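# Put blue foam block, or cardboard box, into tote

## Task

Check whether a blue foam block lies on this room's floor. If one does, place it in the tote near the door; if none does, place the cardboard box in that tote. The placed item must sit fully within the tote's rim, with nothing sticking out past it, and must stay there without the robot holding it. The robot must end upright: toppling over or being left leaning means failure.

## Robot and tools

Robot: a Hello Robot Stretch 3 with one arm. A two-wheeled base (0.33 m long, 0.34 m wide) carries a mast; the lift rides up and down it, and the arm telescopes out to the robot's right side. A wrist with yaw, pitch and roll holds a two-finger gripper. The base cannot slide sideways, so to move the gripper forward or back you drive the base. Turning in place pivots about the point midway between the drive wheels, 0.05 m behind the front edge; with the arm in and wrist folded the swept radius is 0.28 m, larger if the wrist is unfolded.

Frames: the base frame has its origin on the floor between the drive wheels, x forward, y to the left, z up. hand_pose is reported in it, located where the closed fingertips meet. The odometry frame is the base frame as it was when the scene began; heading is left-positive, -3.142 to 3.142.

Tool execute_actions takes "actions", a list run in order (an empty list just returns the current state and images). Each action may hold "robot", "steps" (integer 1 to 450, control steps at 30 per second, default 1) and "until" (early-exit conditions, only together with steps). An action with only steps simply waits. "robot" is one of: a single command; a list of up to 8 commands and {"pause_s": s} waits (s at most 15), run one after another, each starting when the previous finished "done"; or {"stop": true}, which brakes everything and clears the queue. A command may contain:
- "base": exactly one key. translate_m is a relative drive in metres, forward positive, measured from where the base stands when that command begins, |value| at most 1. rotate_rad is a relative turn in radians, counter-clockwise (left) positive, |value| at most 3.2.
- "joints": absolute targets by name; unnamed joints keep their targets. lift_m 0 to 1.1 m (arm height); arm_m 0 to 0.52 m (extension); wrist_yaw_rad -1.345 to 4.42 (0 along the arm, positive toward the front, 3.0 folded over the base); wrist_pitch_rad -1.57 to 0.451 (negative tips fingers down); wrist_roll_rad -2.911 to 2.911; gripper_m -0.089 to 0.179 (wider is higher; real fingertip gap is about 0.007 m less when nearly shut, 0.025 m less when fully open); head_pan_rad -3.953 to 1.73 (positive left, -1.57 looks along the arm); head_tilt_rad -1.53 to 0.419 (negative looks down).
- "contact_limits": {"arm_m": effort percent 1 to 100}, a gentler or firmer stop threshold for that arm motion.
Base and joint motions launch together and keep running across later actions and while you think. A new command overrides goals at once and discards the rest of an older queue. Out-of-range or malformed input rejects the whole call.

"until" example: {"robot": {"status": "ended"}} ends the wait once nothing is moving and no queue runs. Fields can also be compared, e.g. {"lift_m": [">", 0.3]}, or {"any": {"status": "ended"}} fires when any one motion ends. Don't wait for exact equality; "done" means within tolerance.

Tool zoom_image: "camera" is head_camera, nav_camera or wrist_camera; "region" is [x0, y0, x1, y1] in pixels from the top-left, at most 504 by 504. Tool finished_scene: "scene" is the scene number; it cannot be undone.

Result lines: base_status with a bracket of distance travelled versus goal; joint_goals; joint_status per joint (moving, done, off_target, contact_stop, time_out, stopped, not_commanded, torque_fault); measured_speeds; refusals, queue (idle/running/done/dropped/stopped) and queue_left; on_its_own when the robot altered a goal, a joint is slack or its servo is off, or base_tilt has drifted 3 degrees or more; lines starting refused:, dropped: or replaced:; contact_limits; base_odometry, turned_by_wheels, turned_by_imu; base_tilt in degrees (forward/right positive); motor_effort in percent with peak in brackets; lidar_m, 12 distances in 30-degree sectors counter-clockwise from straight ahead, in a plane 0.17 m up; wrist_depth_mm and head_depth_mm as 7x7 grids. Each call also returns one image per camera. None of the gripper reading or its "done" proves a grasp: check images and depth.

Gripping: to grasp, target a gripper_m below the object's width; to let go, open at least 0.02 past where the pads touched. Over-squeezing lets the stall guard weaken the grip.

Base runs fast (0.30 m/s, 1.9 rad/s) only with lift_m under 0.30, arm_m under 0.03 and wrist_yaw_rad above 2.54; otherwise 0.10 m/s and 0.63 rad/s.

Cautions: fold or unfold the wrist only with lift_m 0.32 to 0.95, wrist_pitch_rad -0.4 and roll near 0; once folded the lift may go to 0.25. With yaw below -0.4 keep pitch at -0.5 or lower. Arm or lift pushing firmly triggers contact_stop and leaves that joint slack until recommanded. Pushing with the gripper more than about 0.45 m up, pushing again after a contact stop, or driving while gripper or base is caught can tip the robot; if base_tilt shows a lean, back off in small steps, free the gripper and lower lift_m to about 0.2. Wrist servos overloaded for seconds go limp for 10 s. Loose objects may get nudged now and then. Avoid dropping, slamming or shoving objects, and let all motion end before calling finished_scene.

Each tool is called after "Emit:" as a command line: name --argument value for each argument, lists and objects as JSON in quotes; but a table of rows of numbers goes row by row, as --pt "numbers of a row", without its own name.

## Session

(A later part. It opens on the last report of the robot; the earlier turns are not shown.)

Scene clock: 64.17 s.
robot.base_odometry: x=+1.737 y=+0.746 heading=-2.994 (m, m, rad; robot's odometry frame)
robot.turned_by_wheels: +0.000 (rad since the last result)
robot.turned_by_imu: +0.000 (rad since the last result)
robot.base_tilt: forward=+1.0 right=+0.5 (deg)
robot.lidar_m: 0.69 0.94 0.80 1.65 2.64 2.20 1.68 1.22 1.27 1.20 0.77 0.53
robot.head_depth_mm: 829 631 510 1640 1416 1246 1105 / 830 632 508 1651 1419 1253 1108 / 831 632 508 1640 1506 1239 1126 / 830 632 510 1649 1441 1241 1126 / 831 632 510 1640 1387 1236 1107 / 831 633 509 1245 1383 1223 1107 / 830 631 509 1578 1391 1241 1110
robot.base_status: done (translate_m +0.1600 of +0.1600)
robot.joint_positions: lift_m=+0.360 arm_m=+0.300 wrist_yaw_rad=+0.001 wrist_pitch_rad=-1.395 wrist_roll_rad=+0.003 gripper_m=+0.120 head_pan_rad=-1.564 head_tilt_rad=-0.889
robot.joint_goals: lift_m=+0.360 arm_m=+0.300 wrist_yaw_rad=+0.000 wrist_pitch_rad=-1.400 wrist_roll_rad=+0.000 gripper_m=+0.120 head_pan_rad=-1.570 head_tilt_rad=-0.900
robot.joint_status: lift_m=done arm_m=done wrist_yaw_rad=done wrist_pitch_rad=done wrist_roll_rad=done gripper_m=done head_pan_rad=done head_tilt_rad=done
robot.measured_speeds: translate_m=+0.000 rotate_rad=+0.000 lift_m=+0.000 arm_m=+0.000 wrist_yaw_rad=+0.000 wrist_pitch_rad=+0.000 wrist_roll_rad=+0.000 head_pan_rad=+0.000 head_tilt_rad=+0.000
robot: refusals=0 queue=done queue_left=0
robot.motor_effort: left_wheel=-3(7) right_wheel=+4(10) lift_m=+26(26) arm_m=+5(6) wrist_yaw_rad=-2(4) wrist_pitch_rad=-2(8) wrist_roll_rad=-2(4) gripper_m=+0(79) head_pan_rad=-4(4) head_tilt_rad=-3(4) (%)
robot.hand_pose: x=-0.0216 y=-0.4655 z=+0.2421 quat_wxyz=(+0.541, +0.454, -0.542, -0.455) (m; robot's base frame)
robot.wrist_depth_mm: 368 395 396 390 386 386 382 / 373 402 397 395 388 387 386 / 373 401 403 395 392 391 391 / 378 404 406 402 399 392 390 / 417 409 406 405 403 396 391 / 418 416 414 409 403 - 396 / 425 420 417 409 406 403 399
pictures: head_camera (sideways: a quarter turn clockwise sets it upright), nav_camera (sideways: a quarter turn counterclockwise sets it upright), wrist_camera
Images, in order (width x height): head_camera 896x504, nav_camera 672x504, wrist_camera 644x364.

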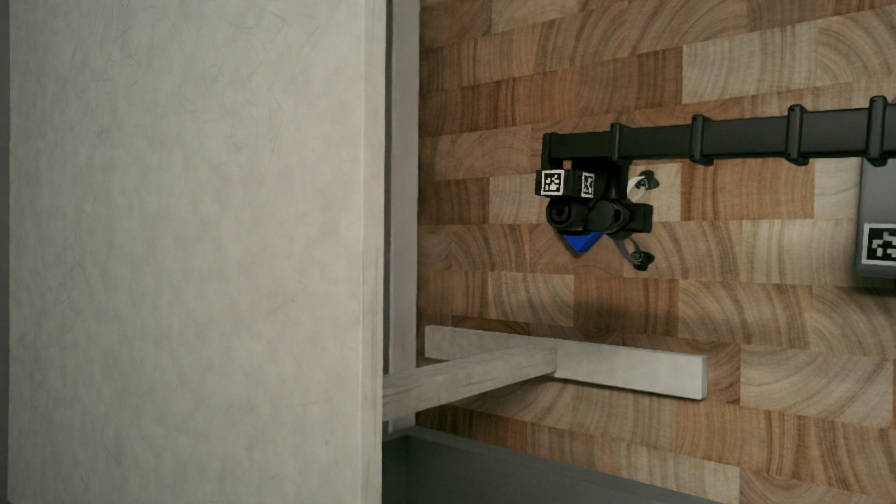

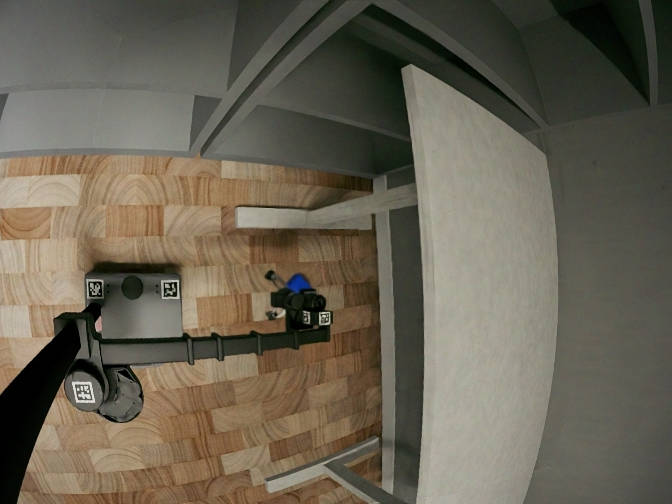

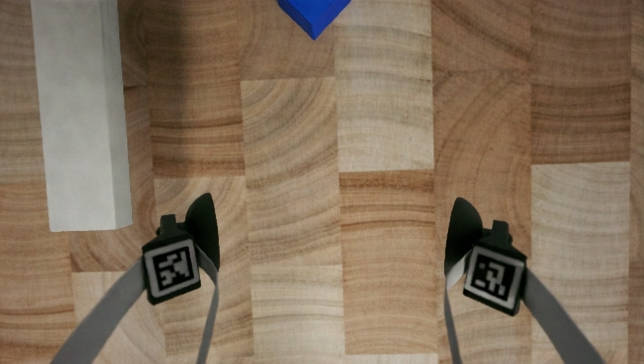

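Emit:
execute_actions --actions '[{"robot":{"joints":{"wrist_pitch_rad":-1.0,"arm_m":0.42, "lift_m":0.28}},"steps":450,"until":{"robot":{"status":"ended"}}}]'

Scene clock: 66.63 s.
robot.base_odometry: x=+1.737 y=+0.746 heading=-2.994 (m, m, rad; robot's odometry frame)
robot.turned_by_wheels: +0.000 (rad since the last result)
robot.turned_by_imu: +0.000 (rad since the last result)
robot.base_tilt: forward=+1.1 right=+0.6 (deg)
robot.lidar_m: 0.69 0.94 0.80 1.65 2.63 2.20 1.68 1.22 1.26 1.20 0.77 0.53
robot.head_depth_mm: 829 631 509 1645 1418 1242 1104 / 830 632 510 1647 1414 1240 1110 / 831 632 510 1640 1364 1239 1122 / 829 631 509 1643 1388 1243 1123 / 830 632 509 1645 1393 1241 1105 / 831 632 510 1240 1396 1227 1110 / 829 631 509 1573 1395 1248 1109
robot.base_status: done (translate_m +0.1600 of +0.1600)
robot.joint_positions: lift_m=+0.280 arm_m=+0.420 wrist_yaw_rad=+0.001 wrist_pitch_rad=-1.012 wrist_roll_rad=+0.003 gripper_m=+0.120 head_pan_rad=-1.564 head_tilt_rad=-0.889
robot.joint_goals: lift_m=+0.280 arm_m=+0.420 wrist_yaw_rad=+0.000 wrist_pitch_rad=-1.000 wrist_roll_rad=+0.000 gripper_m=+0.120 head_pan_rad=-1.570 head_tilt_rad=-0.900
robot.joint_status: lift_m=done arm_m=done wrist_yaw_rad=done wrist_pitch_rad=done wrist_roll_rad=done gripper_m=done head_pan_rad=done head_tilt_rad=done
robot.measured_speeds: translate_m=+0.000 rotate_rad=+0.000 lift_m=+0.000 arm_m=+0.000 wrist_yaw_rad=+0.000 wrist_pitch_rad=+0.000 wrist_roll_rad=+0.000 head_pan_rad=+0.000 head_tilt_rad=+0.000
robot: refusals=0 queue=done queue_left=0
robot.motor_effort: left_wheel=-2(3) right_wheel=+4(3) lift_m=+21(24) arm_m=+5(8) wrist_yaw_rad=-2(2) wrist_pitch_rad=+6(7) wrist_roll_rad=-2(2) gripper_m=+1(0) head_pan_rad=-4(4) head_tilt_rad=-4(3) (%)
robot.hand_pose: x=-0.0215 y=-0.6799 z=+0.1888 quat_wxyz=(+0.618, +0.343, -0.619, -0.343) (m; robot's base frame)
robot.wrist_depth_mm: 412 437 438 437 429 432 429 / 379 415 413 414 408 406 407 / 355 394 391 388 384 379 382 / 334 374 368 362 362 364 360 / 322 353 350 305 346 345 344 / 317 338 335 326 331 - 325 / 301 320 318 316 316 310 310
pictures: head_camera (sideways: a quarter turn clockwise sets it upright), nav_camera (sideways: a quarter turn counterclockwise sets it upright), wrist_camera
Images, in order (width x height): head_camera 896x504, nav_camera 672x504, wrist_camera 644x364.

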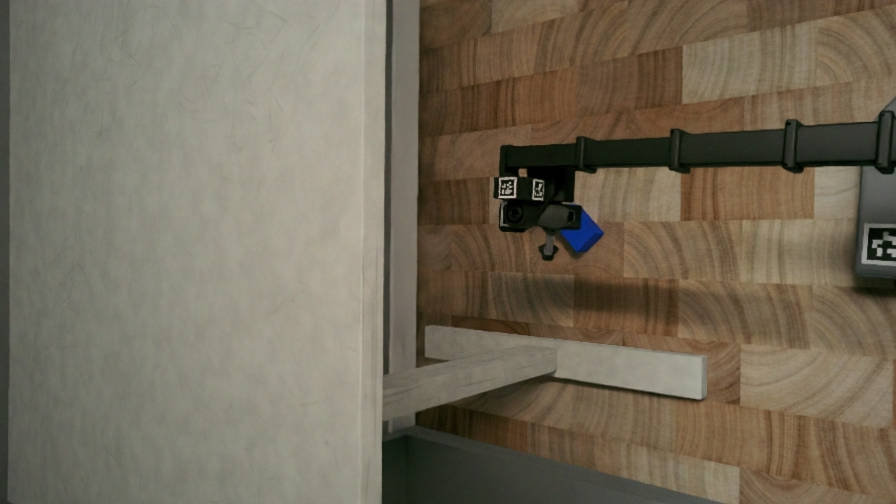

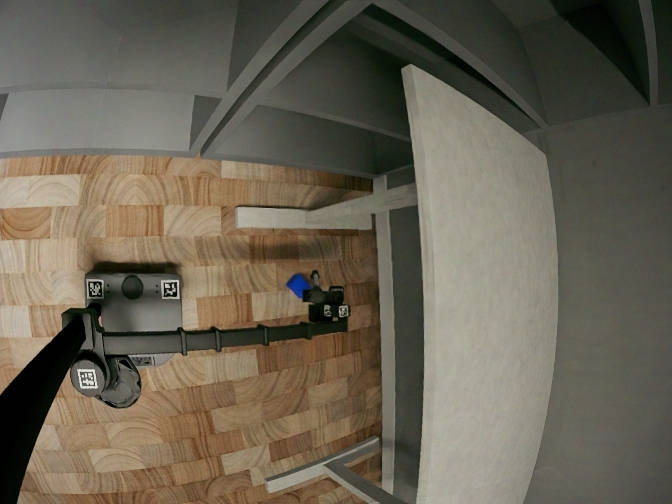

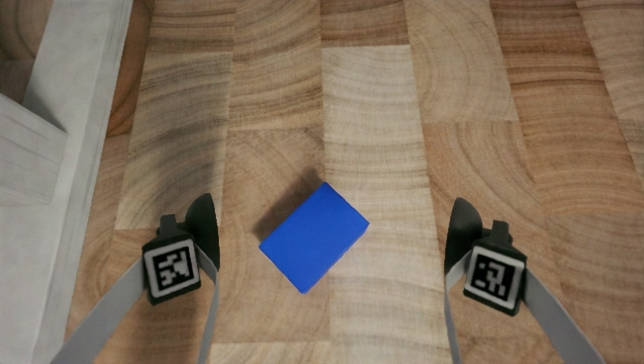

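Emit:
execute_actions --actions '[{"robot":{"joints":{"wrist_roll_rad":0.6,"lift_m":0.2}},"steps":450,"until":{"robot":{"status":"ended"}}}]'

Scene clock: 68.63 s.
robot.base_odometry: x=+1.737 y=+0.746 heading=-2.994 (m, m, rad; robot's odometry frame)
robot.turned_by_wheels: +0.000 (rad since the last result)
robot.turned_by_imu: +0.000 (rad since the last result)
robot.base_tilt: forward=+1.1 right=+0.4 (deg)
robot.lidar_m: 0.69 0.94 0.80 1.65 2.63 2.20 1.67 1.22 1.27 1.20 0.77 0.53
robot.head_depth_mm: 830 632 509 1645 1425 1243 1106 / 829 632 509 1652 1415 1240 1121 / 831 632 510 1658 1413 1241 1127 / 830 632 510 1655 1417 1244 1126 / 829 633 509 1640 1385 1239 1108 / 831 632 510 1237 1390 1227 1106 / 830 631 508 1584 1390 1244 1110
robot.base_status: done (translate_m +0.1600 of +0.1600)
robot.joint_positions: lift_m=+0.200 arm_m=+0.420 wrist_yaw_rad=+0.001 wrist_pitch_rad=-1.012 wrist_roll_rad=+0.596 gripper_m=+0.120 head_pan_rad=-1.564 head_tilt_rad=-0.889
robot.joint_goals: lift_m=+0.200 arm_m=+0.420 wrist_yaw_rad=+0.000 wrist_pitch_rad=-1.000 wrist_roll_rad=+0.600 gripper_m=+0.120 head_pan_rad=-1.570 head_tilt_rad=-0.900
robot.joint_status: lift_m=done arm_m=done wrist_yaw_rad=done wrist_pitch_rad=done wrist_roll_rad=done gripper_m=done head_pan_rad=done head_tilt_rad=done
robot.measured_speeds: translate_m=+0.000 rotate_rad=+0.000 lift_m=+0.000 arm_m=+0.000 wrist_yaw_rad=+0.000 wrist_pitch_rad=+0.000 wrist_roll_rad=+0.000 head_pan_rad=+0.000 head_tilt_rad=+0.000
robot: refusals=0 queue=done queue_left=0
robot.motor_effort: left_wheel=-2(2) right_wheel=+4(3) lift_m=+20(20) arm_m=+5(5) wrist_yaw_rad=-1(2) wrist_pitch_rad=+6(7) wrist_roll_rad=+3(5) gripper_m=+1(0) head_pan_rad=-3(4) head_tilt_rad=-3(4) (%)
robot.hand_pose: x=-0.0215 y=-0.6799 z=+0.1088 quat_wxyz=(+0.410, +0.227, -0.772, -0.428) (m; robot's base frame)
robot.wrist_depth_mm: 464 418 366 328 296 269 246 / 442 394 347 311 282 258 239 / 402 373 332 300 271 250 229 / 372 357 317 239 259 240 222 / 339 343 296 228 252 228 216 / 319 332 286 232 243 - 209 / 291 303 278 254 235 218 201
pictures: head_camera (sideways: a quarter turn clockwise sets it upright), nav_camera (sideways: a quarter turn counterclockwise sets it upright), wrist_camera
Images, in order (width x height): head_camera 896x504, nav_camera 672x504, wrist_camera 644x364.

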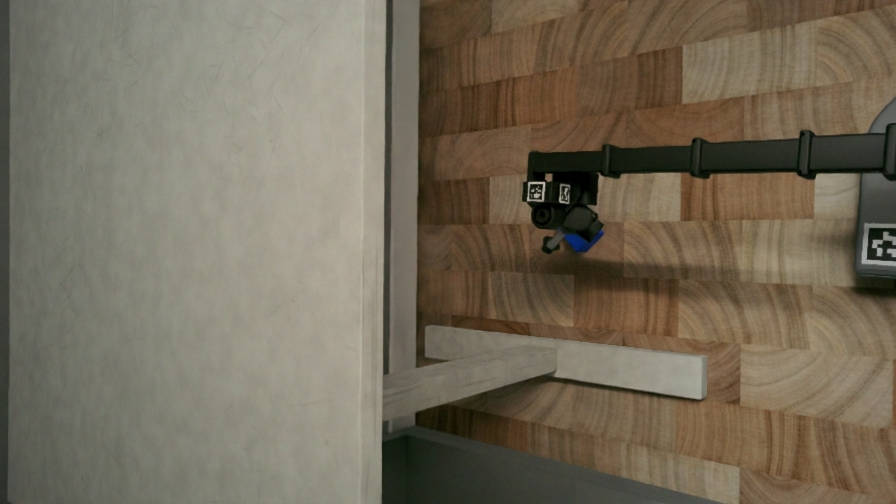

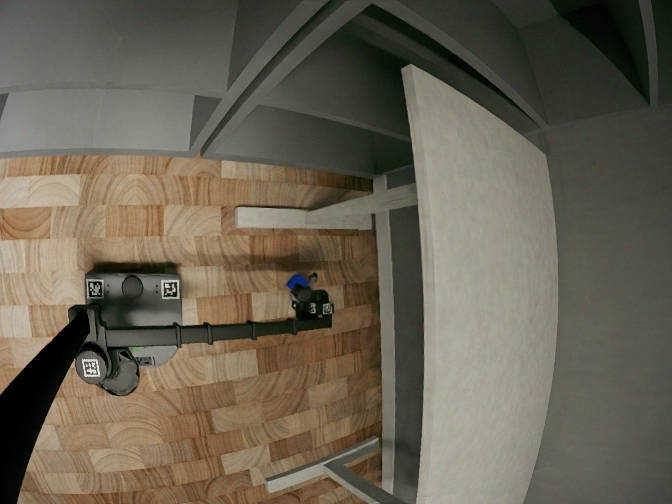

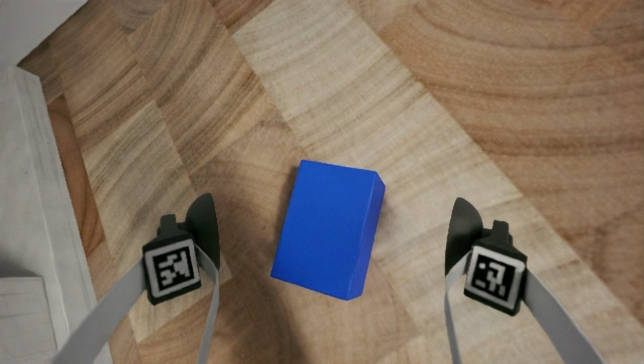

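Emit:
execute_actions --actions '[{"robot":{"joints":{"wrist_roll_rad":0.8,"lift_m":0.125}},"steps":450,"until":{"robot":{"status":"ended"}}}]'

Scene clock: 71.00 s.
robot.base_odometry: x=+1.737 y=+0.746 heading=-2.994 (m, m, rad; robot's odometry frame)
robot.turned_by_wheels: +0.000 (rad since the last result)
robot.turned_by_imu: +0.000 (rad since the last result)
robot.base_tilt: forward=+1.1 right=+0.6 (deg)
robot.lidar_m: 0.70 0.94 0.80 1.65 2.64 2.21 1.68 1.22 1.26 1.20 0.77 0.53
robot.head_depth_mm: 830 632 510 1650 1417 1244 1108 / 831 631 509 1644 1410 1245 1104 / 832 631 509 1649 1478 1257 1122 / 833 633 510 1655 1411 1244 1126 / 832 634 509 1637 1389 1242 1107 / 835 634 509 1238 1394 1223 1113 / 830 632 509 1572 1388 1248 1108
robot.base_status: done (translate_m +0.1600 of +0.1600)
robot.joint_positions: lift_m=+0.132 arm_m=+0.420 wrist_yaw_rad=-0.006 wrist_pitch_rad=-1.012 wrist_roll_rad=+0.794 gripper_m=+0.120 head_pan_rad=-1.564 head_tilt_rad=-0.889
robot.joint_goals: lift_m=+0.131 arm_m=+0.420 wrist_yaw_rad=+0.000 wrist_pitch_rad=-1.000 wrist_roll_rad=+0.800 gripper_m=+0.120 head_pan_rad=-1.570 head_tilt_rad=-0.900
robot.joint_status: lift_m=contact_stop arm_m=done wrist_yaw_rad=done wrist_pitch_rad=done wrist_roll_rad=done gripper_m=done head_pan_rad=done head_tilt_rad=done
robot.measured_speeds: translate_m=+0.000 rotate_rad=+0.000 lift_m=+0.005 arm_m=+0.000 wrist_yaw_rad=+0.000 wrist_pitch_rad=+0.000 wrist_roll_rad=+0.000 head_pan_rad=+0.000 head_tilt_rad=+0.000
robot: refusals=0 queue=dropped queue_left=0
robot.on_its_own: lift_m is slack since a contact_stop, until your next command for it (your +0.125 is given up)
robot.motor_effort: left_wheel=-3(3) right_wheel=+5(5) lift_m=+18(21) arm_m=+5(5) wrist_yaw_rad=+5(6) wrist_pitch_rad=+7(7) wrist_roll_rad=+4(4) gripper_m=-2(3) head_pan_rad=-4(3) head_tilt_rad=-4(3) (%)
robot.hand_pose: x=-0.0223 y=-0.6798 z=+0.0401 quat_wxyz=(+0.330, +0.181, -0.810, -0.450) (m; robot's base frame)
robot.wrist_depth_mm: 393 327 275 236 208 185 168 / 371 309 263 228 201 181 164 / 353 296 251 213 195 177 159 / 334 282 241 171 190 171 156 / 314 277 176 165 185 164 152 / 302 275 172 161 180 - 148 / 287 247 218 194 177 160 144
pictures: head_camera (sideways: a quarter turn clockwise sets it upright), nav_camera (sideways: a quarter turn counterclockwise sets it upright), wrist_camera
Images, in order (width x height): head_camera 896x504, nav_camera 672x504, wrist_camera 644x364.

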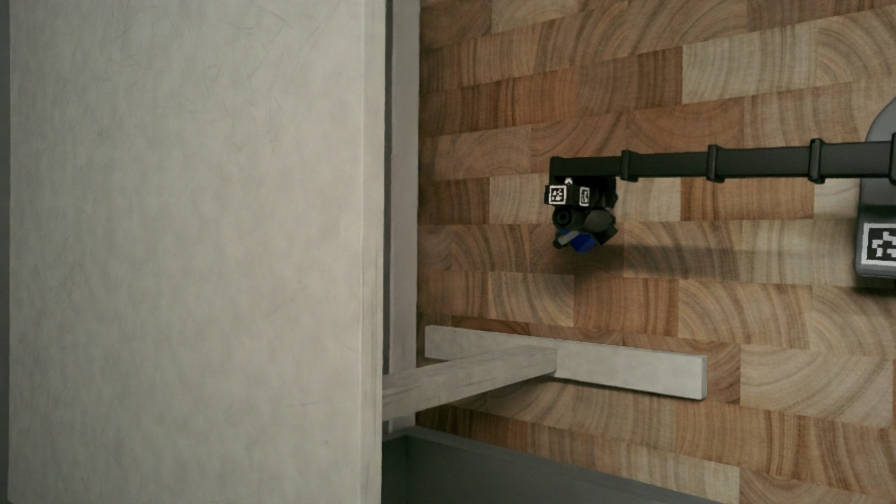

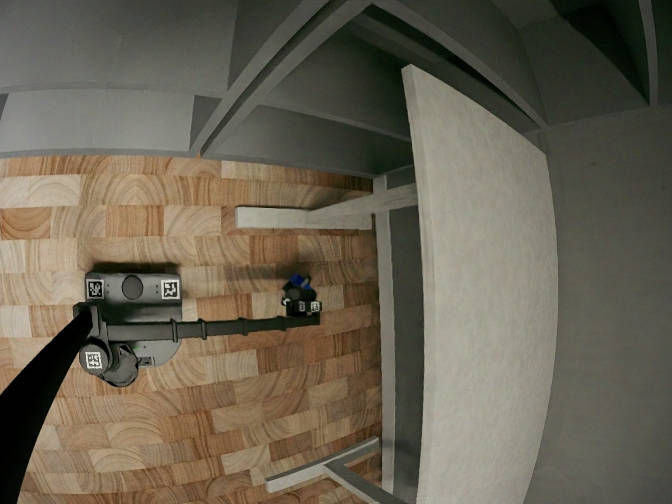

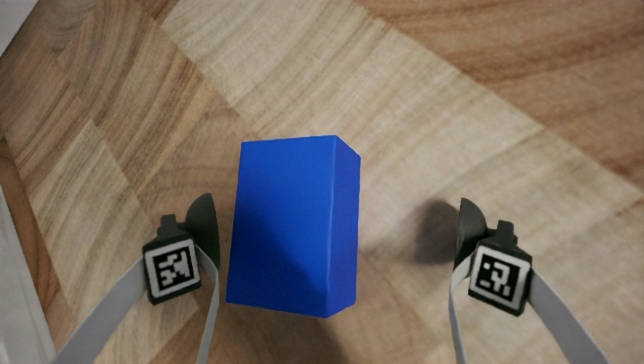

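Emit:
execute_actions --actions '[{"robot":[{"joints":{"lift_m":0.138}},{"joints":{"gripper_m":0.01}},{"joints":{"lift_m":0.25}}],"steps":450,"until":{"robot":{"status":"ended"}}}]'

Scene clock: 75.23 s.
robot.base_odometry: x=+1.737 y=+0.746 heading=-2.994 (m, m, rad; robot's odometry frame)
robot.turned_by_wheels: +0.000 (rad since the last result)
robot.turned_by_imu: +0.000 (rad since the last result)
robot.base_tilt: forward=+1.2 right=+0.5 (deg)
robot.lidar_m: 0.70 0.94 0.80 1.65 2.64 2.20 1.68 1.22 1.27 1.20 0.77 0.53
robot.head_depth_mm: 830 630 509 1649 1416 1250 1111 / 831 632 509 1646 1417 1246 1111 / 829 633 510 1644 1357 1247 1120 / 830 631 509 1640 1399 1244 1124 / 832 633 510 1642 1388 1237 1107 / 829 631 510 1239 1390 1227 1113 / 828 631 509 1572 1385 1246 1109
robot.base_status: done (translate_m +0.1600 of +0.1600)
robot.joint_positions: lift_m=+0.250 arm_m=+0.420 wrist_yaw_rad=-0.001 wrist_pitch_rad=-1.002 wrist_roll_rad=+0.806 gripper_m=+0.010 head_pan_rad=-1.564 head_tilt_rad=-0.889
robot.joint_goals: lift_m=+0.250 arm_m=+0.420 wrist_yaw_rad=+0.000 wrist_pitch_rad=-1.000 wrist_roll_rad=+0.800 gripper_m=+0.010 head_pan_rad=-1.570 head_tilt_rad=-0.900
robot.joint_status: lift_m=done arm_m=done wrist_yaw_rad=done wrist_pitch_rad=done wrist_roll_rad=done gripper_m=done head_pan_rad=done head_tilt_rad=done
robot.measured_speeds: translate_m=+0.000 rotate_rad=+0.000 lift_m=+0.000 arm_m=+0.000 wrist_yaw_rad=+0.000 wrist_pitch_rad=+0.000 wrist_roll_rad=+0.000 head_pan_rad=+0.000 head_tilt_rad=+0.000
robot: refusals=0 queue=done queue_left=0
robot.motor_effort: left_wheel=-2(3) right_wheel=+2(6) lift_m=+27(28) arm_m=+4(5) wrist_yaw_rad=+0(7) wrist_pitch_rad=+2(12) wrist_roll_rad=-3(4) gripper_m=-1(89) head_pan_rad=-4(4) head_tilt_rad=-3(3) (%)
robot.hand_pose: x=-0.0217 y=-0.6821 z=+0.1596 quat_wxyz=(+0.327, +0.179, -0.813, -0.446) (m; robot's base frame)
robot.wrist_depth_mm: 449 485 440 382 335 298 270 / 485 501 421 369 325 291 263 / 527 484 407 357 313 281 255 / 487 465 394 343 299 275 248 / 468 428 383 - 287 268 243 / 496 400 377 319 284 262 239 / 427 358 346 314 285 255 233
pictures: head_camera (sideways: a quarter turn clockwise sets it upright), nav_camera (sideways: a quarter turn counterclockwise sets it upright), wrist_camera
Images, in order (width x height): head_camera 896x504, nav_camera 672x504, wrist_camera 644x364.

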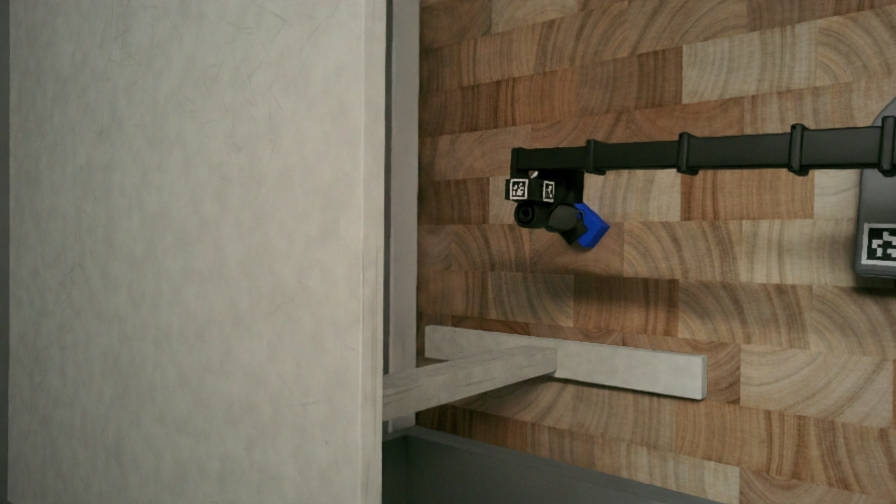

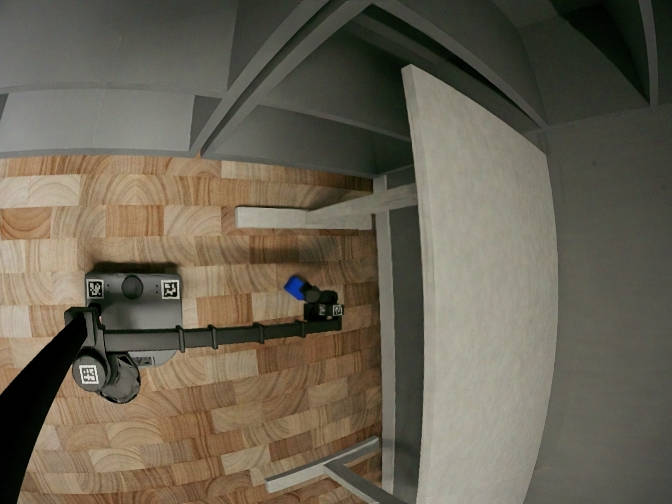

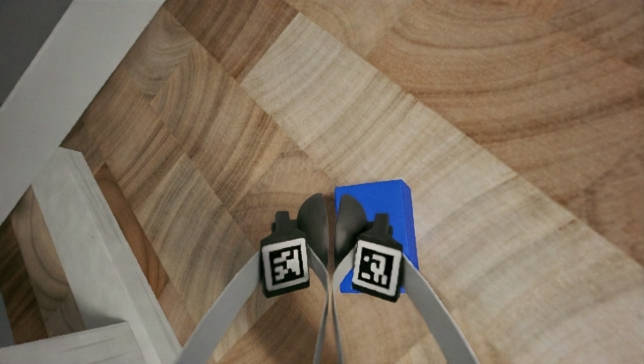

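Emit:
execute_actions --actions '[{"robot":{"joints":{"wrist_pitch_rad":-1.33,"arm_m":0.5,"gripper_m":0.12,"lift_m":0.24}},"steps":450,"until":{"robot":{"status":"ended"}}}]'

Scene clock: 77.43 s.
robot.base_odometry: x=+1.737 y=+0.746 heading=-2.994 (m, m, rad; robot's odometry frame)
robot.turned_by_wheels: +0.000 (rad since the last result)
robot.turned_by_imu: +0.000 (rad since the last result)
robot.base_tilt: forward=+1.0 right=+0.5 (deg)
robot.lidar_m: 0.69 0.94 0.80 1.65 2.64 2.19 1.68 1.22 1.27 1.20 0.77 0.53
robot.head_depth_mm: 829 630 509 1640 1418 1243 1106 / 831 631 509 1644 1415 1247 1106 / 829 631 509 1643 1367 1243 1124 / 830 632 509 1646 1391 1245 1121 / 831 632 510 1642 1391 1247 1108 / 830 631 510 1242 1386 1222 1105 / 827 631 509 1567 1389 1243 1110
robot.base_status: done (translate_m +0.1600 of +0.1600)
robot.joint_positions: lift_m=+0.240 arm_m=+0.500 wrist_yaw_rad=-0.001 wrist_pitch_rad=-1.326 wrist_roll_rad=+0.805 gripper_m=+0.120 head_pan_rad=-1.564 head_tilt_rad=-0.889
robot.joint_goals: lift_m=+0.240 arm_m=+0.500 wrist_yaw_rad=+0.000 wrist_pitch_rad=-1.330 wrist_roll_rad=+0.800 gripper_m=+0.120 head_pan_rad=-1.570 head_tilt_rad=-0.900
robot.joint_status: lift_m=done arm_m=done wrist_yaw_rad=done wrist_pitch_rad=done wrist_roll_rad=done gripper_m=done head_pan_rad=done head_tilt_rad=done
robot.measured_speeds: translate_m=+0.000 rotate_rad=+0.000 lift_m=+0.000 arm_m=+0.000 wrist_yaw_rad=+0.000 wrist_pitch_rad=+0.000 wrist_roll_rad=+0.000 head_pan_rad=+0.000 head_tilt_rad=+0.000
robot: refusals=0 queue=done queue_left=0
robot.motor_effort: left_wheel=-2(2) right_wheel=+2(2) lift_m=+20(27) arm_m=+5(8) wrist_yaw_rad=+1(0) wrist_pitch_rad=-2(0) wrist_roll_rad=-3(4) gripper_m=+0(82) head_pan_rad=-4(4) head_tilt_rad=-4(3) (%)
robot.hand_pose: x=-0.0217 y=-0.6832 z=+0.1244 quat_wxyz=(+0.294, +0.229, -0.731, -0.571) (m; robot's base frame)
robot.wrist_depth_mm: 335 315 296 281 266 253 239 / 337 316 301 282 268 254 243 / 342 320 302 284 270 257 245 / 347 325 303 243 270 258 246 / 341 329 306 244 273 257 245 / 322 337 307 293 275 - 248 / 306 329 313 295 279 263 250
pictures: head_camera (sideways: a quarter turn clockwise sets it upright), nav_camera (sideways: a quarter turn counterclockwise sets it upright), wrist_camera
Images, in order (width x height): head_camera 896x504, nav_camera 672x504, wrist_camera 644x364.

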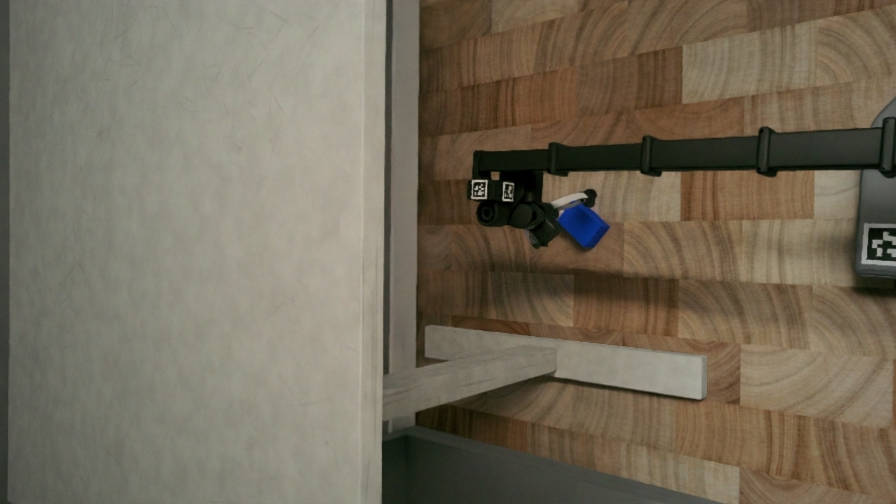

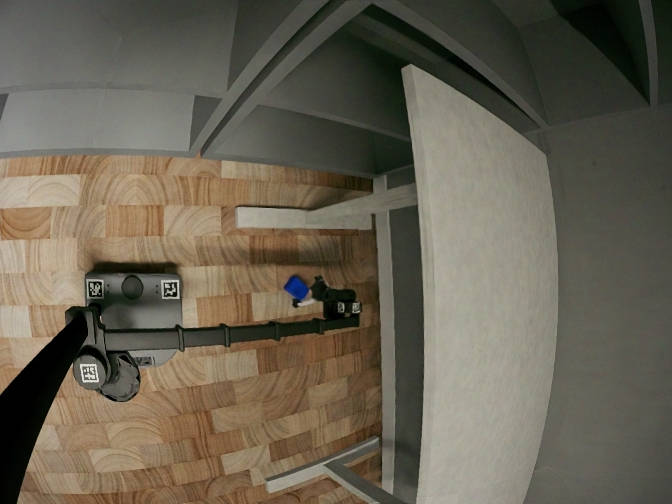

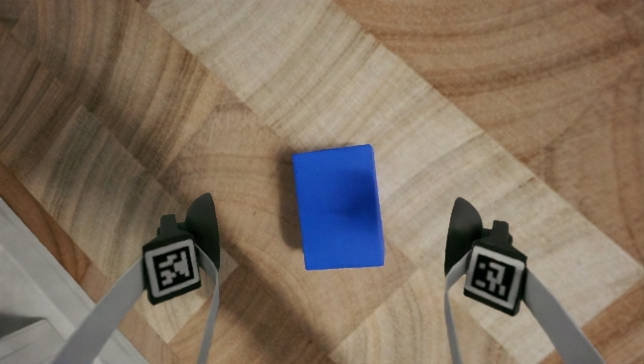

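Emit:
execute_actions --actions '[{"robot":{"joints":{"wrist_roll_rad":0.72,"lift_m":0.145}},"steps":450,"until":{"robot":{"status":"ended"}}}]'

Scene clock: 79.27 s.
robot.base_odometry: x=+1.737 y=+0.746 heading=-2.994 (m, m, rad; robot's odometry frame)
robot.turned_by_wheels: +0.000 (rad since the last result)
robot.turned_by_imu: +0.000 (rad since the last result)
robot.base_tilt: forward=+1.1 right=+0.4 (deg)
robot.lidar_m: 0.69 0.94 0.80 1.65 2.64 2.21 1.68 1.22 1.27 1.20 0.77 0.53
robot.head_depth_mm: 827 631 509 1646 1418 1248 1113 / 829 631 509 1650 1418 1244 1109 / 830 630 509 1653 1386 1243 1129 / 830 631 509 1643 1391 1246 1121 / 830 632 509 1640 1394 1240 1108 / 829 631 509 1244 1393 1225 1107 / 831 631 509 1575 1382 1246 1106
robot.base_status: done (translate_m +0.1600 of +0.1600)
robot.joint_positions: lift_m=+0.145 arm_m=+0.500 wrist_yaw_rad=-0.001 wrist_pitch_rad=-1.326 wrist_roll_rad=+0.725 gripper_m=+0.120 head_pan_rad=-1.564 head_tilt_rad=-0.889
robot.joint_goals: lift_m=+0.145 arm_m=+0.500 wrist_yaw_rad=+0.000 wrist_pitch_rad=-1.330 wrist_roll_rad=+0.720 gripper_m=+0.120 head_pan_rad=-1.570 head_tilt_rad=-0.900
robot.joint_status: lift_m=done arm_m=done wrist_yaw_rad=done wrist_pitch_rad=done wrist_roll_rad=done gripper_m=done head_pan_rad=done head_tilt_rad=done
robot.measured_speeds: translate_m=+0.000 rotate_rad=+0.000 lift_m=+0.000 arm_m=+0.000 wrist_yaw_rad=+0.000 wrist_pitch_rad=+0.000 wrist_roll_rad=+0.000 head_pan_rad=+0.000 head_tilt_rad=+0.000
robot: refusals=0 queue=done queue_left=0
robot.motor_effort: left_wheel=-2(2) right_wheel=+2(3) lift_m=+21(20) arm_m=+5(5) wrist_yaw_rad=+1(0) wrist_pitch_rad=-2(2) wrist_roll_rad=-3(3) gripper_m=-1(0) head_pan_rad=-3(4) head_tilt_rad=-3(3) (%)
robot.hand_pose: x=-0.0217 y=-0.6831 z=+0.0294 quat_wxyz=(+0.323, +0.252, -0.718, -0.562) (m; robot's base frame)
robot.wrist_depth_mm: 220 209 198 188 178 170 163 / 221 211 200 189 180 172 164 / 223 213 200 187 181 173 165 / 225 214 202 146 182 174 165 / 226 218 201 147 183 173 167 / 228 221 205 148 183 - 167 / 232 216 206 192 185 176 166
pictures: head_camera (sideways: a quarter turn clockwise sets it upright), nav_camera (sideways: a quarter turn counterclockwise sets it upright), wrist_camera
Images, in order (width x height): head_camera 896x504, nav_camera 672x504, wrist_camera 644x364.

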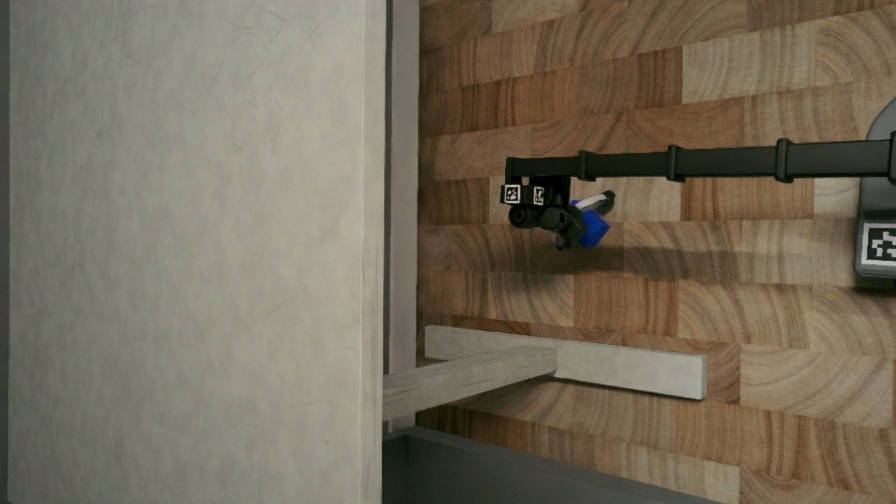

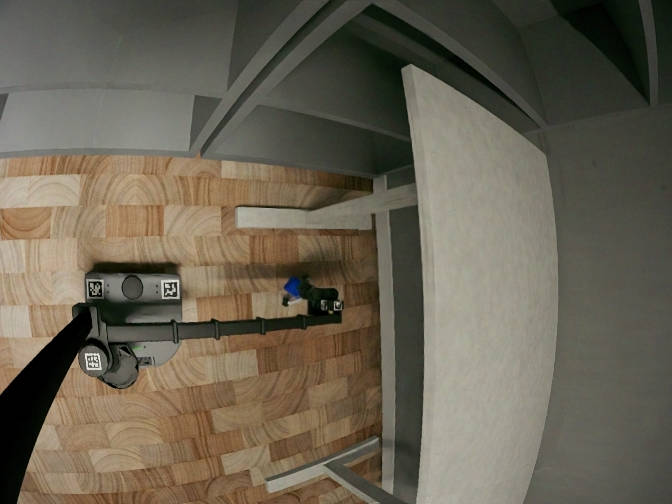

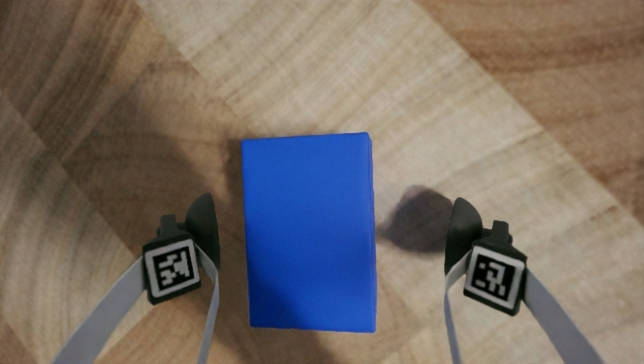

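Emit:
execute_actions --actions '[{"robot":[{"joints":{"gripper_m":0.015}},{"joints":{"lift_m":0.3}}],"steps":450,"until":{"robot":{"status":"ended"}}}]'

Scene clock: 83.07 s.
robot.base_odometry: x=+1.737 y=+0.746 heading=-2.994 (m, m, rad; robot's odometry frame)
robot.turned_by_wheels: +0.000 (rad since the last result)
robot.turned_by_imu: +0.000 (rad since the last result)
robot.base_tilt: forward=+1.2 right=+0.6 (deg)
robot.lidar_m: 0.70 0.94 0.80 1.65 2.64 2.20 1.67 1.22 1.26 0.63 0.77 0.53
robot.head_depth_mm: 828 631 508 1649 1416 1240 1110 / 829 631 510 1652 1416 1246 1113 / 829 632 509 1687 1391 1241 1124 / 831 632 510 1646 1388 1247 1124 / 829 632 509 1640 1388 1248 1110 / 831 631 509 1238 1388 1227 1113 / 830 631 509 1570 1383 1245 1109
robot.base_status: done (translate_m +0.1600 of +0.1600)
robot.joint_positions: lift_m=+0.300 arm_m=+0.500 wrist_yaw_rad=-0.001 wrist_pitch_rad=-1.327 wrist_roll_rad=+0.725 gripper_m=+0.022 head_pan_rad=-1.564 head_tilt_rad=-0.889
robot.joint_goals: lift_m=+0.300 arm_m=+0.500 wrist_yaw_rad=+0.000 wrist_pitch_rad=-1.330 wrist_roll_rad=+0.720 gripper_m=+0.021 head_pan_rad=-1.570 head_tilt_rad=-0.900
robot.joint_status: lift_m=done arm_m=done wrist_yaw_rad=done wrist_pitch_rad=done wrist_roll_rad=done gripper_m=done head_pan_rad=done head_tilt_rad=done
robot.measured_speeds: translate_m=+0.000 rotate_rad=+0.000 lift_m=+0.000 arm_m=+0.000 wrist_yaw_rad=+0.000 wrist_pitch_rad=+0.000 wrist_roll_rad=+0.000 head_pan_rad=+0.000 head_tilt_rad=+0.000
robot: refusals=0 queue=done queue_left=0
robot.on_its_own: gripper_m is held at +0.021, not at your +0.015, by its stall guard, which is not easing now
robot.motor_effort: left_wheel=-2(1) right_wheel=+1(3) lift_m=+26(28) arm_m=+5(5) wrist_yaw_rad=+1(1) wrist_pitch_rad=-1(2) wrist_roll_rad=-3(3) gripper_m=-19(93) head_pan_rad=-3(3) head_tilt_rad=-3(4) (%)
robot.hand_pose: x=-0.0217 y=-0.6829 z=+0.1840 quat_wxyz=(+0.323, +0.252, -0.718, -0.562) (m; robot's base frame)
robot.wrist_depth_mm: 399 377 358 342 324 310 296 / 401 382 364 342 326 311 298 / 405 385 365 338 326 314 300 / 399 388 366 145 325 313 301 / 375 388 372 145 141 316 298 / 367 382 370 147 142 315 306 / 299 353 376 350 336 320 305
pictures: head_camera (sideways: a quarter turn clockwise sets it upright), nav_camera (sideways: a quarter turn counterclockwise sets it upright), wrist_camera
Images, in order (width x height): head_camera 896x504, nav_camera 672x504, wrist_camera 644x364.

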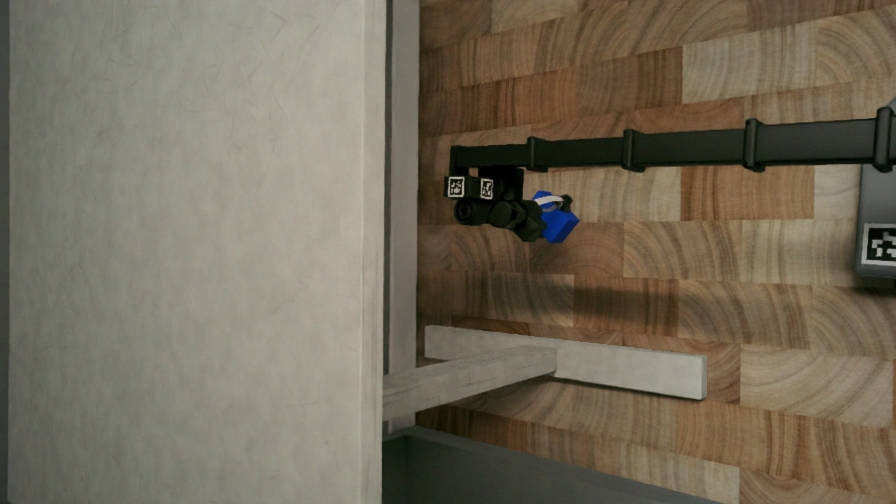

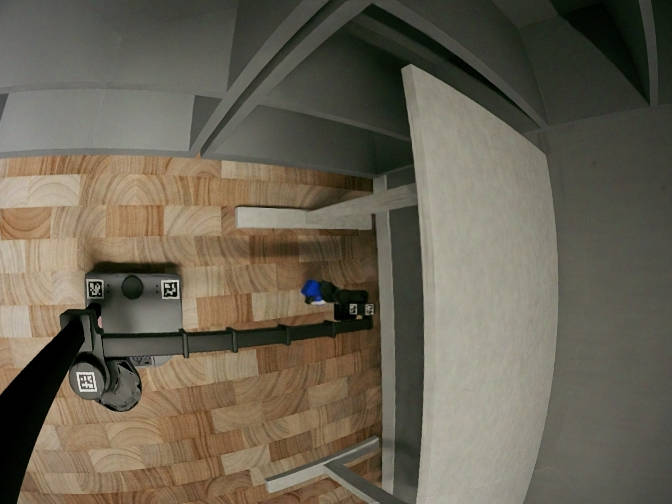

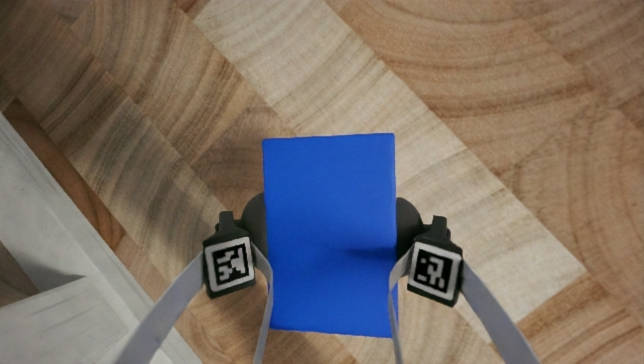

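Emit:
execute_actions --actions '[{"robot":[{"joints":{"lift_m":0.36,"arm_m":0.0,"wrist_pitch_rad":-0.4,"wrist_roll_rad":0,"head_pan_rad":0,"head_tilt_rad":-0.8}},{"joints":{"wrist_yaw_rad":3.0}},{"joints":{"lift_m":0.28}},{"base":{"translate_m":-0.4}},{"base":{"rotate_rad":1.528}},{"base":{"translate_m":1.0}},{"base":{"translate_m":1.0}},{"base":{"translate_m":0.1}}],"steps":450,"until":{"robot":{"status":"ended"}}},{"steps":450,"until":{"robot":{"status":"ended"}}},{"robot":{"base":{"rotate_rad":-1.55}},"steps":200,"until":{"robot":{"status":"ended"}}}]'

Scene clock: 113.13 s.
robot.base_odometry: x=+2.353 y=-1.283 heading=-3.016 (m, m, rad; robot's odometry frame)
robot.turned_by_wheels: -0.022 (rad since the last result)
robot.turned_by_imu: -0.021 (rad since the last result)
robot.base_tilt: forward=+1.0 right=+0.4 (deg)
robot.lidar_m: 2.23 0.69 0.48 0.45 0.46 0.60 1.41 1.48 2.24 2.90 1.56 0.87
robot.head_depth_mm: 2536 2785 2145 1429 1431 1286 1132 / 2528 2795 2225 1787 1490 1291 1129 / 2526 2795 2232 1779 1499 1282 1132 / 2511 2759 2218 1784 1492 1285 1131 / 2522 2788 2222 1788 1494 1279 1128 / 2124 2105 2018 1761 1495 1285 1129 / 1417 1424 1419 1394 1393 1253 1130
robot.base_status: done (rotate_rad -1.5499 of -1.5500)
robot.joint_positions: lift_m=+0.280 arm_m=+0.003 wrist_yaw_rad=+2.998 wrist_pitch_rad=-0.423 wrist_roll_rad=+0.003 gripper_m=+0.022 head_pan_rad=-0.007 head_tilt_rad=-0.802
robot.joint_goals: lift_m=+0.280 arm_m=+0.000 wrist_yaw_rad=+3.000 wrist_pitch_rad=-0.400 wrist_roll_rad=+0.000 gripper_m=+0.021 head_pan_rad=+0.000 head_tilt_rad=-0.800
robot.joint_status: lift_m=done arm_m=done wrist_yaw_rad=done wrist_pitch_rad=done wrist_roll_rad=done gripper_m=done head_pan_rad=done head_tilt_rad=done
robot.measured_speeds: translate_m=+0.000 rotate_rad=+0.000 lift_m=+0.000 arm_m=+0.000 wrist_yaw_rad=+0.000 wrist_pitch_rad=+0.000 wrist_roll_rad=+0.000 head_pan_rad=+0.000 head_tilt_rad=+0.000
robot: refusals=0 queue=done queue_left=0
robot.on_its_own: gripper_m is held at +0.021, not at your +0.015, by its stall guard, which is not easing now
robot.motor_effort: left_wheel=+2(10) right_wheel=-2(13) lift_m=+21(28) arm_m=-4(3) wrist_yaw_rad=+2(1) wrist_pitch_rad=+12(13) wrist_roll_rad=-2(4) gripper_m=-18(19) head_pan_rad=+3(44) head_tilt_rad=+2(10) (%)
robot.hand_pose: x=+0.0107 y=+0.0739 z=+0.2916 quat_wxyz=(+0.198, +0.701, +0.099, +0.678) (m; robot's base frame)
robot.wrist_depth_mm: 397 - 432 453 478 503 530 / 431 - 476 494 526 558 591 / 469 489 521 518 572 616 651 / 512 534 567 145 619 654 661 / 534 547 - 146 141 551 545 / 466 503 - 147 143 467 469 / - - - 148 398 408 411
pictures: head_camera (sideways: a quarter turn clockwise sets it upright), nav_camera (sideways: a quarter turn counterclockwise sets it upright), wrist_camera
Images, in order (width x height): head_camera 896x504, nav_camera 672x504, wrist_camera 644x364.

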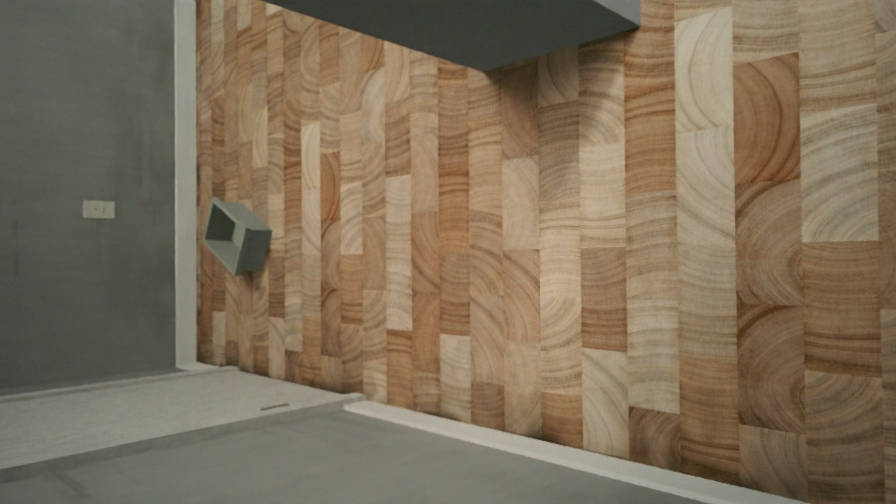

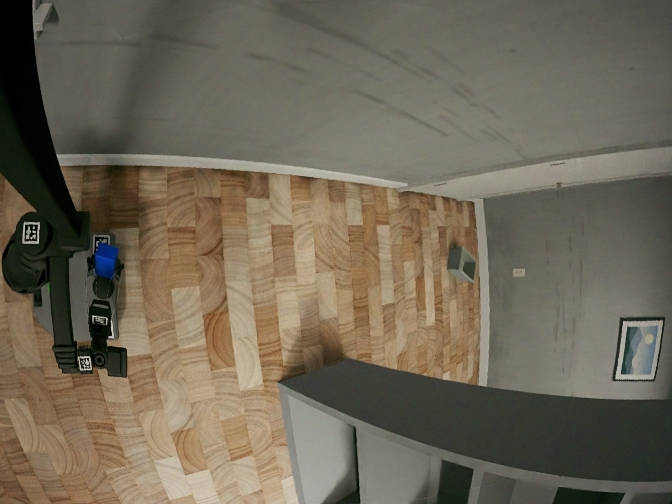

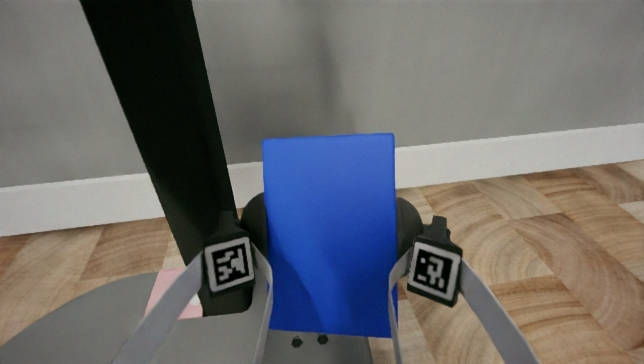

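Emit:
execute_actions --actions '[{"robot":[{"base":{"translate_m":1.0}},{"base":{"translate_m":0.8}},{"base":{"rotate_rad":1.55},"joints":{"head_pan_rad":-1.57,"head_tilt_rad":-1.0}},{"joints":{"lift_m":0.45}},{"joints":{"wrist_yaw_rad":0}},{"joints":{"wrist_pitch_rad":-1.2,"arm_m":0.15}}],"steps":450,"until":{"robot":{"status":"ended"}}},{"steps":450,"until":{"robot":{"status":"ended"}}}]'

Scene clock: 132.47 s.
robot.base_odometry: x=+0.567 y=-1.509 heading=-1.466 (m, m, rad; robot's odometry frame)
robot.turned_by_wheels: +1.550 (rad since the last result)
robot.turned_by_imu: +1.573 (rad since the last result)
robot.base_tilt: forward=+1.2 right=+0.5 (deg)
robot.lidar_m: 0.54 0.54 0.74 1.68 0.76 0.85 1.93 1.70 1.16 1.09 0.85 0.58
robot.head_depth_mm: 1004 1193 1476 1524 1343 1206 1093 / 998 1191 1467 1529 1369 1211 - / 998 1189 1461 1523 1397 1204 - / 993 1186 1462 1519 1348 1206 - / 991 1181 1456 1528 1326 1211 1094 / 990 1180 1451 1532 1349 1211 1095 / 990 1173 1450 1506 1351 1208 1096
robot.base_status: done (rotate_rad +1.5499 of +1.5500)
robot.joint_positions: lift_m=+0.450 arm_m=+0.150 wrist_yaw_rad=+0.001 wrist_pitch_rad=-1.200 wrist_roll_rad=+0.003 gripper_m=+0.022 head_pan_rad=-1.563 head_tilt_rad=-0.988
robot.joint_goals: lift_m=+0.450 arm_m=+0.150 wrist_yaw_rad=+0.000 wrist_pitch_rad=-1.200 wrist_roll_rad=+0.000 gripper_m=+0.021 head_pan_rad=-1.570 head_tilt_rad=-1.000
robot.joint_status: lift_m=done arm_m=done wrist_yaw_rad=done wrist_pitch_rad=done wrist_roll_rad=done gripper_m=done head_pan_rad=done head_tilt_rad=done
robot.measured_speeds: translate_m=+0.000 rotate_rad=+0.000 lift_m=+0.000 arm_m=+0.000 wrist_yaw_rad=+0.000 wrist_pitch_rad=+0.000 wrist_roll_rad=+0.000 head_pan_rad=+0.000 head_tilt_rad=+0.000
robot: refusals=0 queue=done queue_left=0
robot.on_its_own: gripper_m is held at +0.021, not at your +0.015, by its stall guard, which is not easing now
robot.motor_effort: left_wheel=-2(8) right_wheel=+3(12) lift_m=+26(28) arm_m=+5(8) wrist_yaw_rad=-2(0) wrist_pitch_rad=+0(11) wrist_roll_rad=-2(2) gripper_m=-19(19) head_pan_rad=-4(42) head_tilt_rad=-4(16) (%)
robot.hand_pose: x=-0.0215 y=-0.3650 z=+0.3410 quat_wxyz=(+0.583, +0.399, -0.584, -0.400) (m; robot's base frame)
robot.wrist_depth_mm: 556 554 502 535 534 532 533 / 546 542 508 523 533 525 517 / 529 525 512 398 514 510 509 / 519 517 505 144 494 502 492 / 505 505 499 146 141 485 483 / 494 494 485 147 142 476 478 / 482 482 480 472 470 466 466
pictures: head_camera (sideways: a quarter turn clockwise sets it upright), nav_camera (sideways: a quarter turn counterclockwise sets it upright), wrist_camera
Images, in order (width x height): head_camera 896x504, nav_camera 672x504, wrist_camera 644x364.

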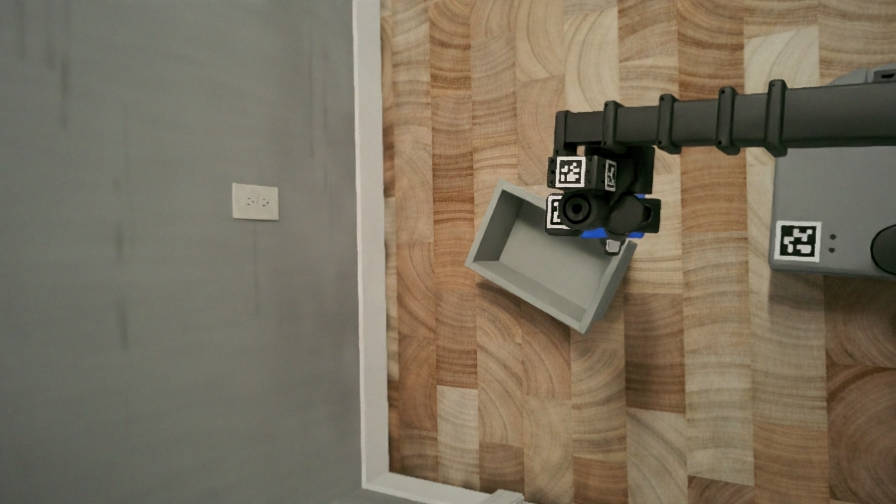

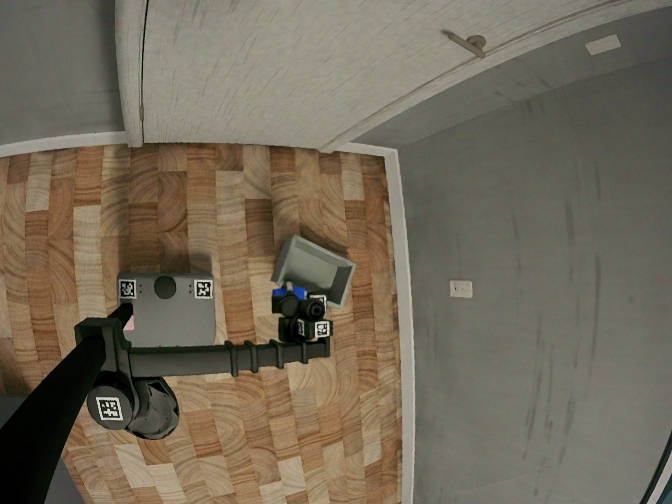

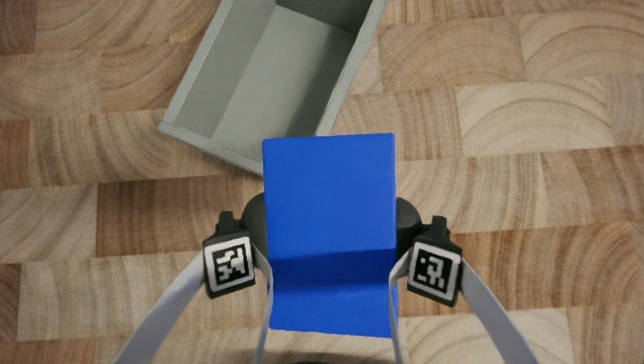

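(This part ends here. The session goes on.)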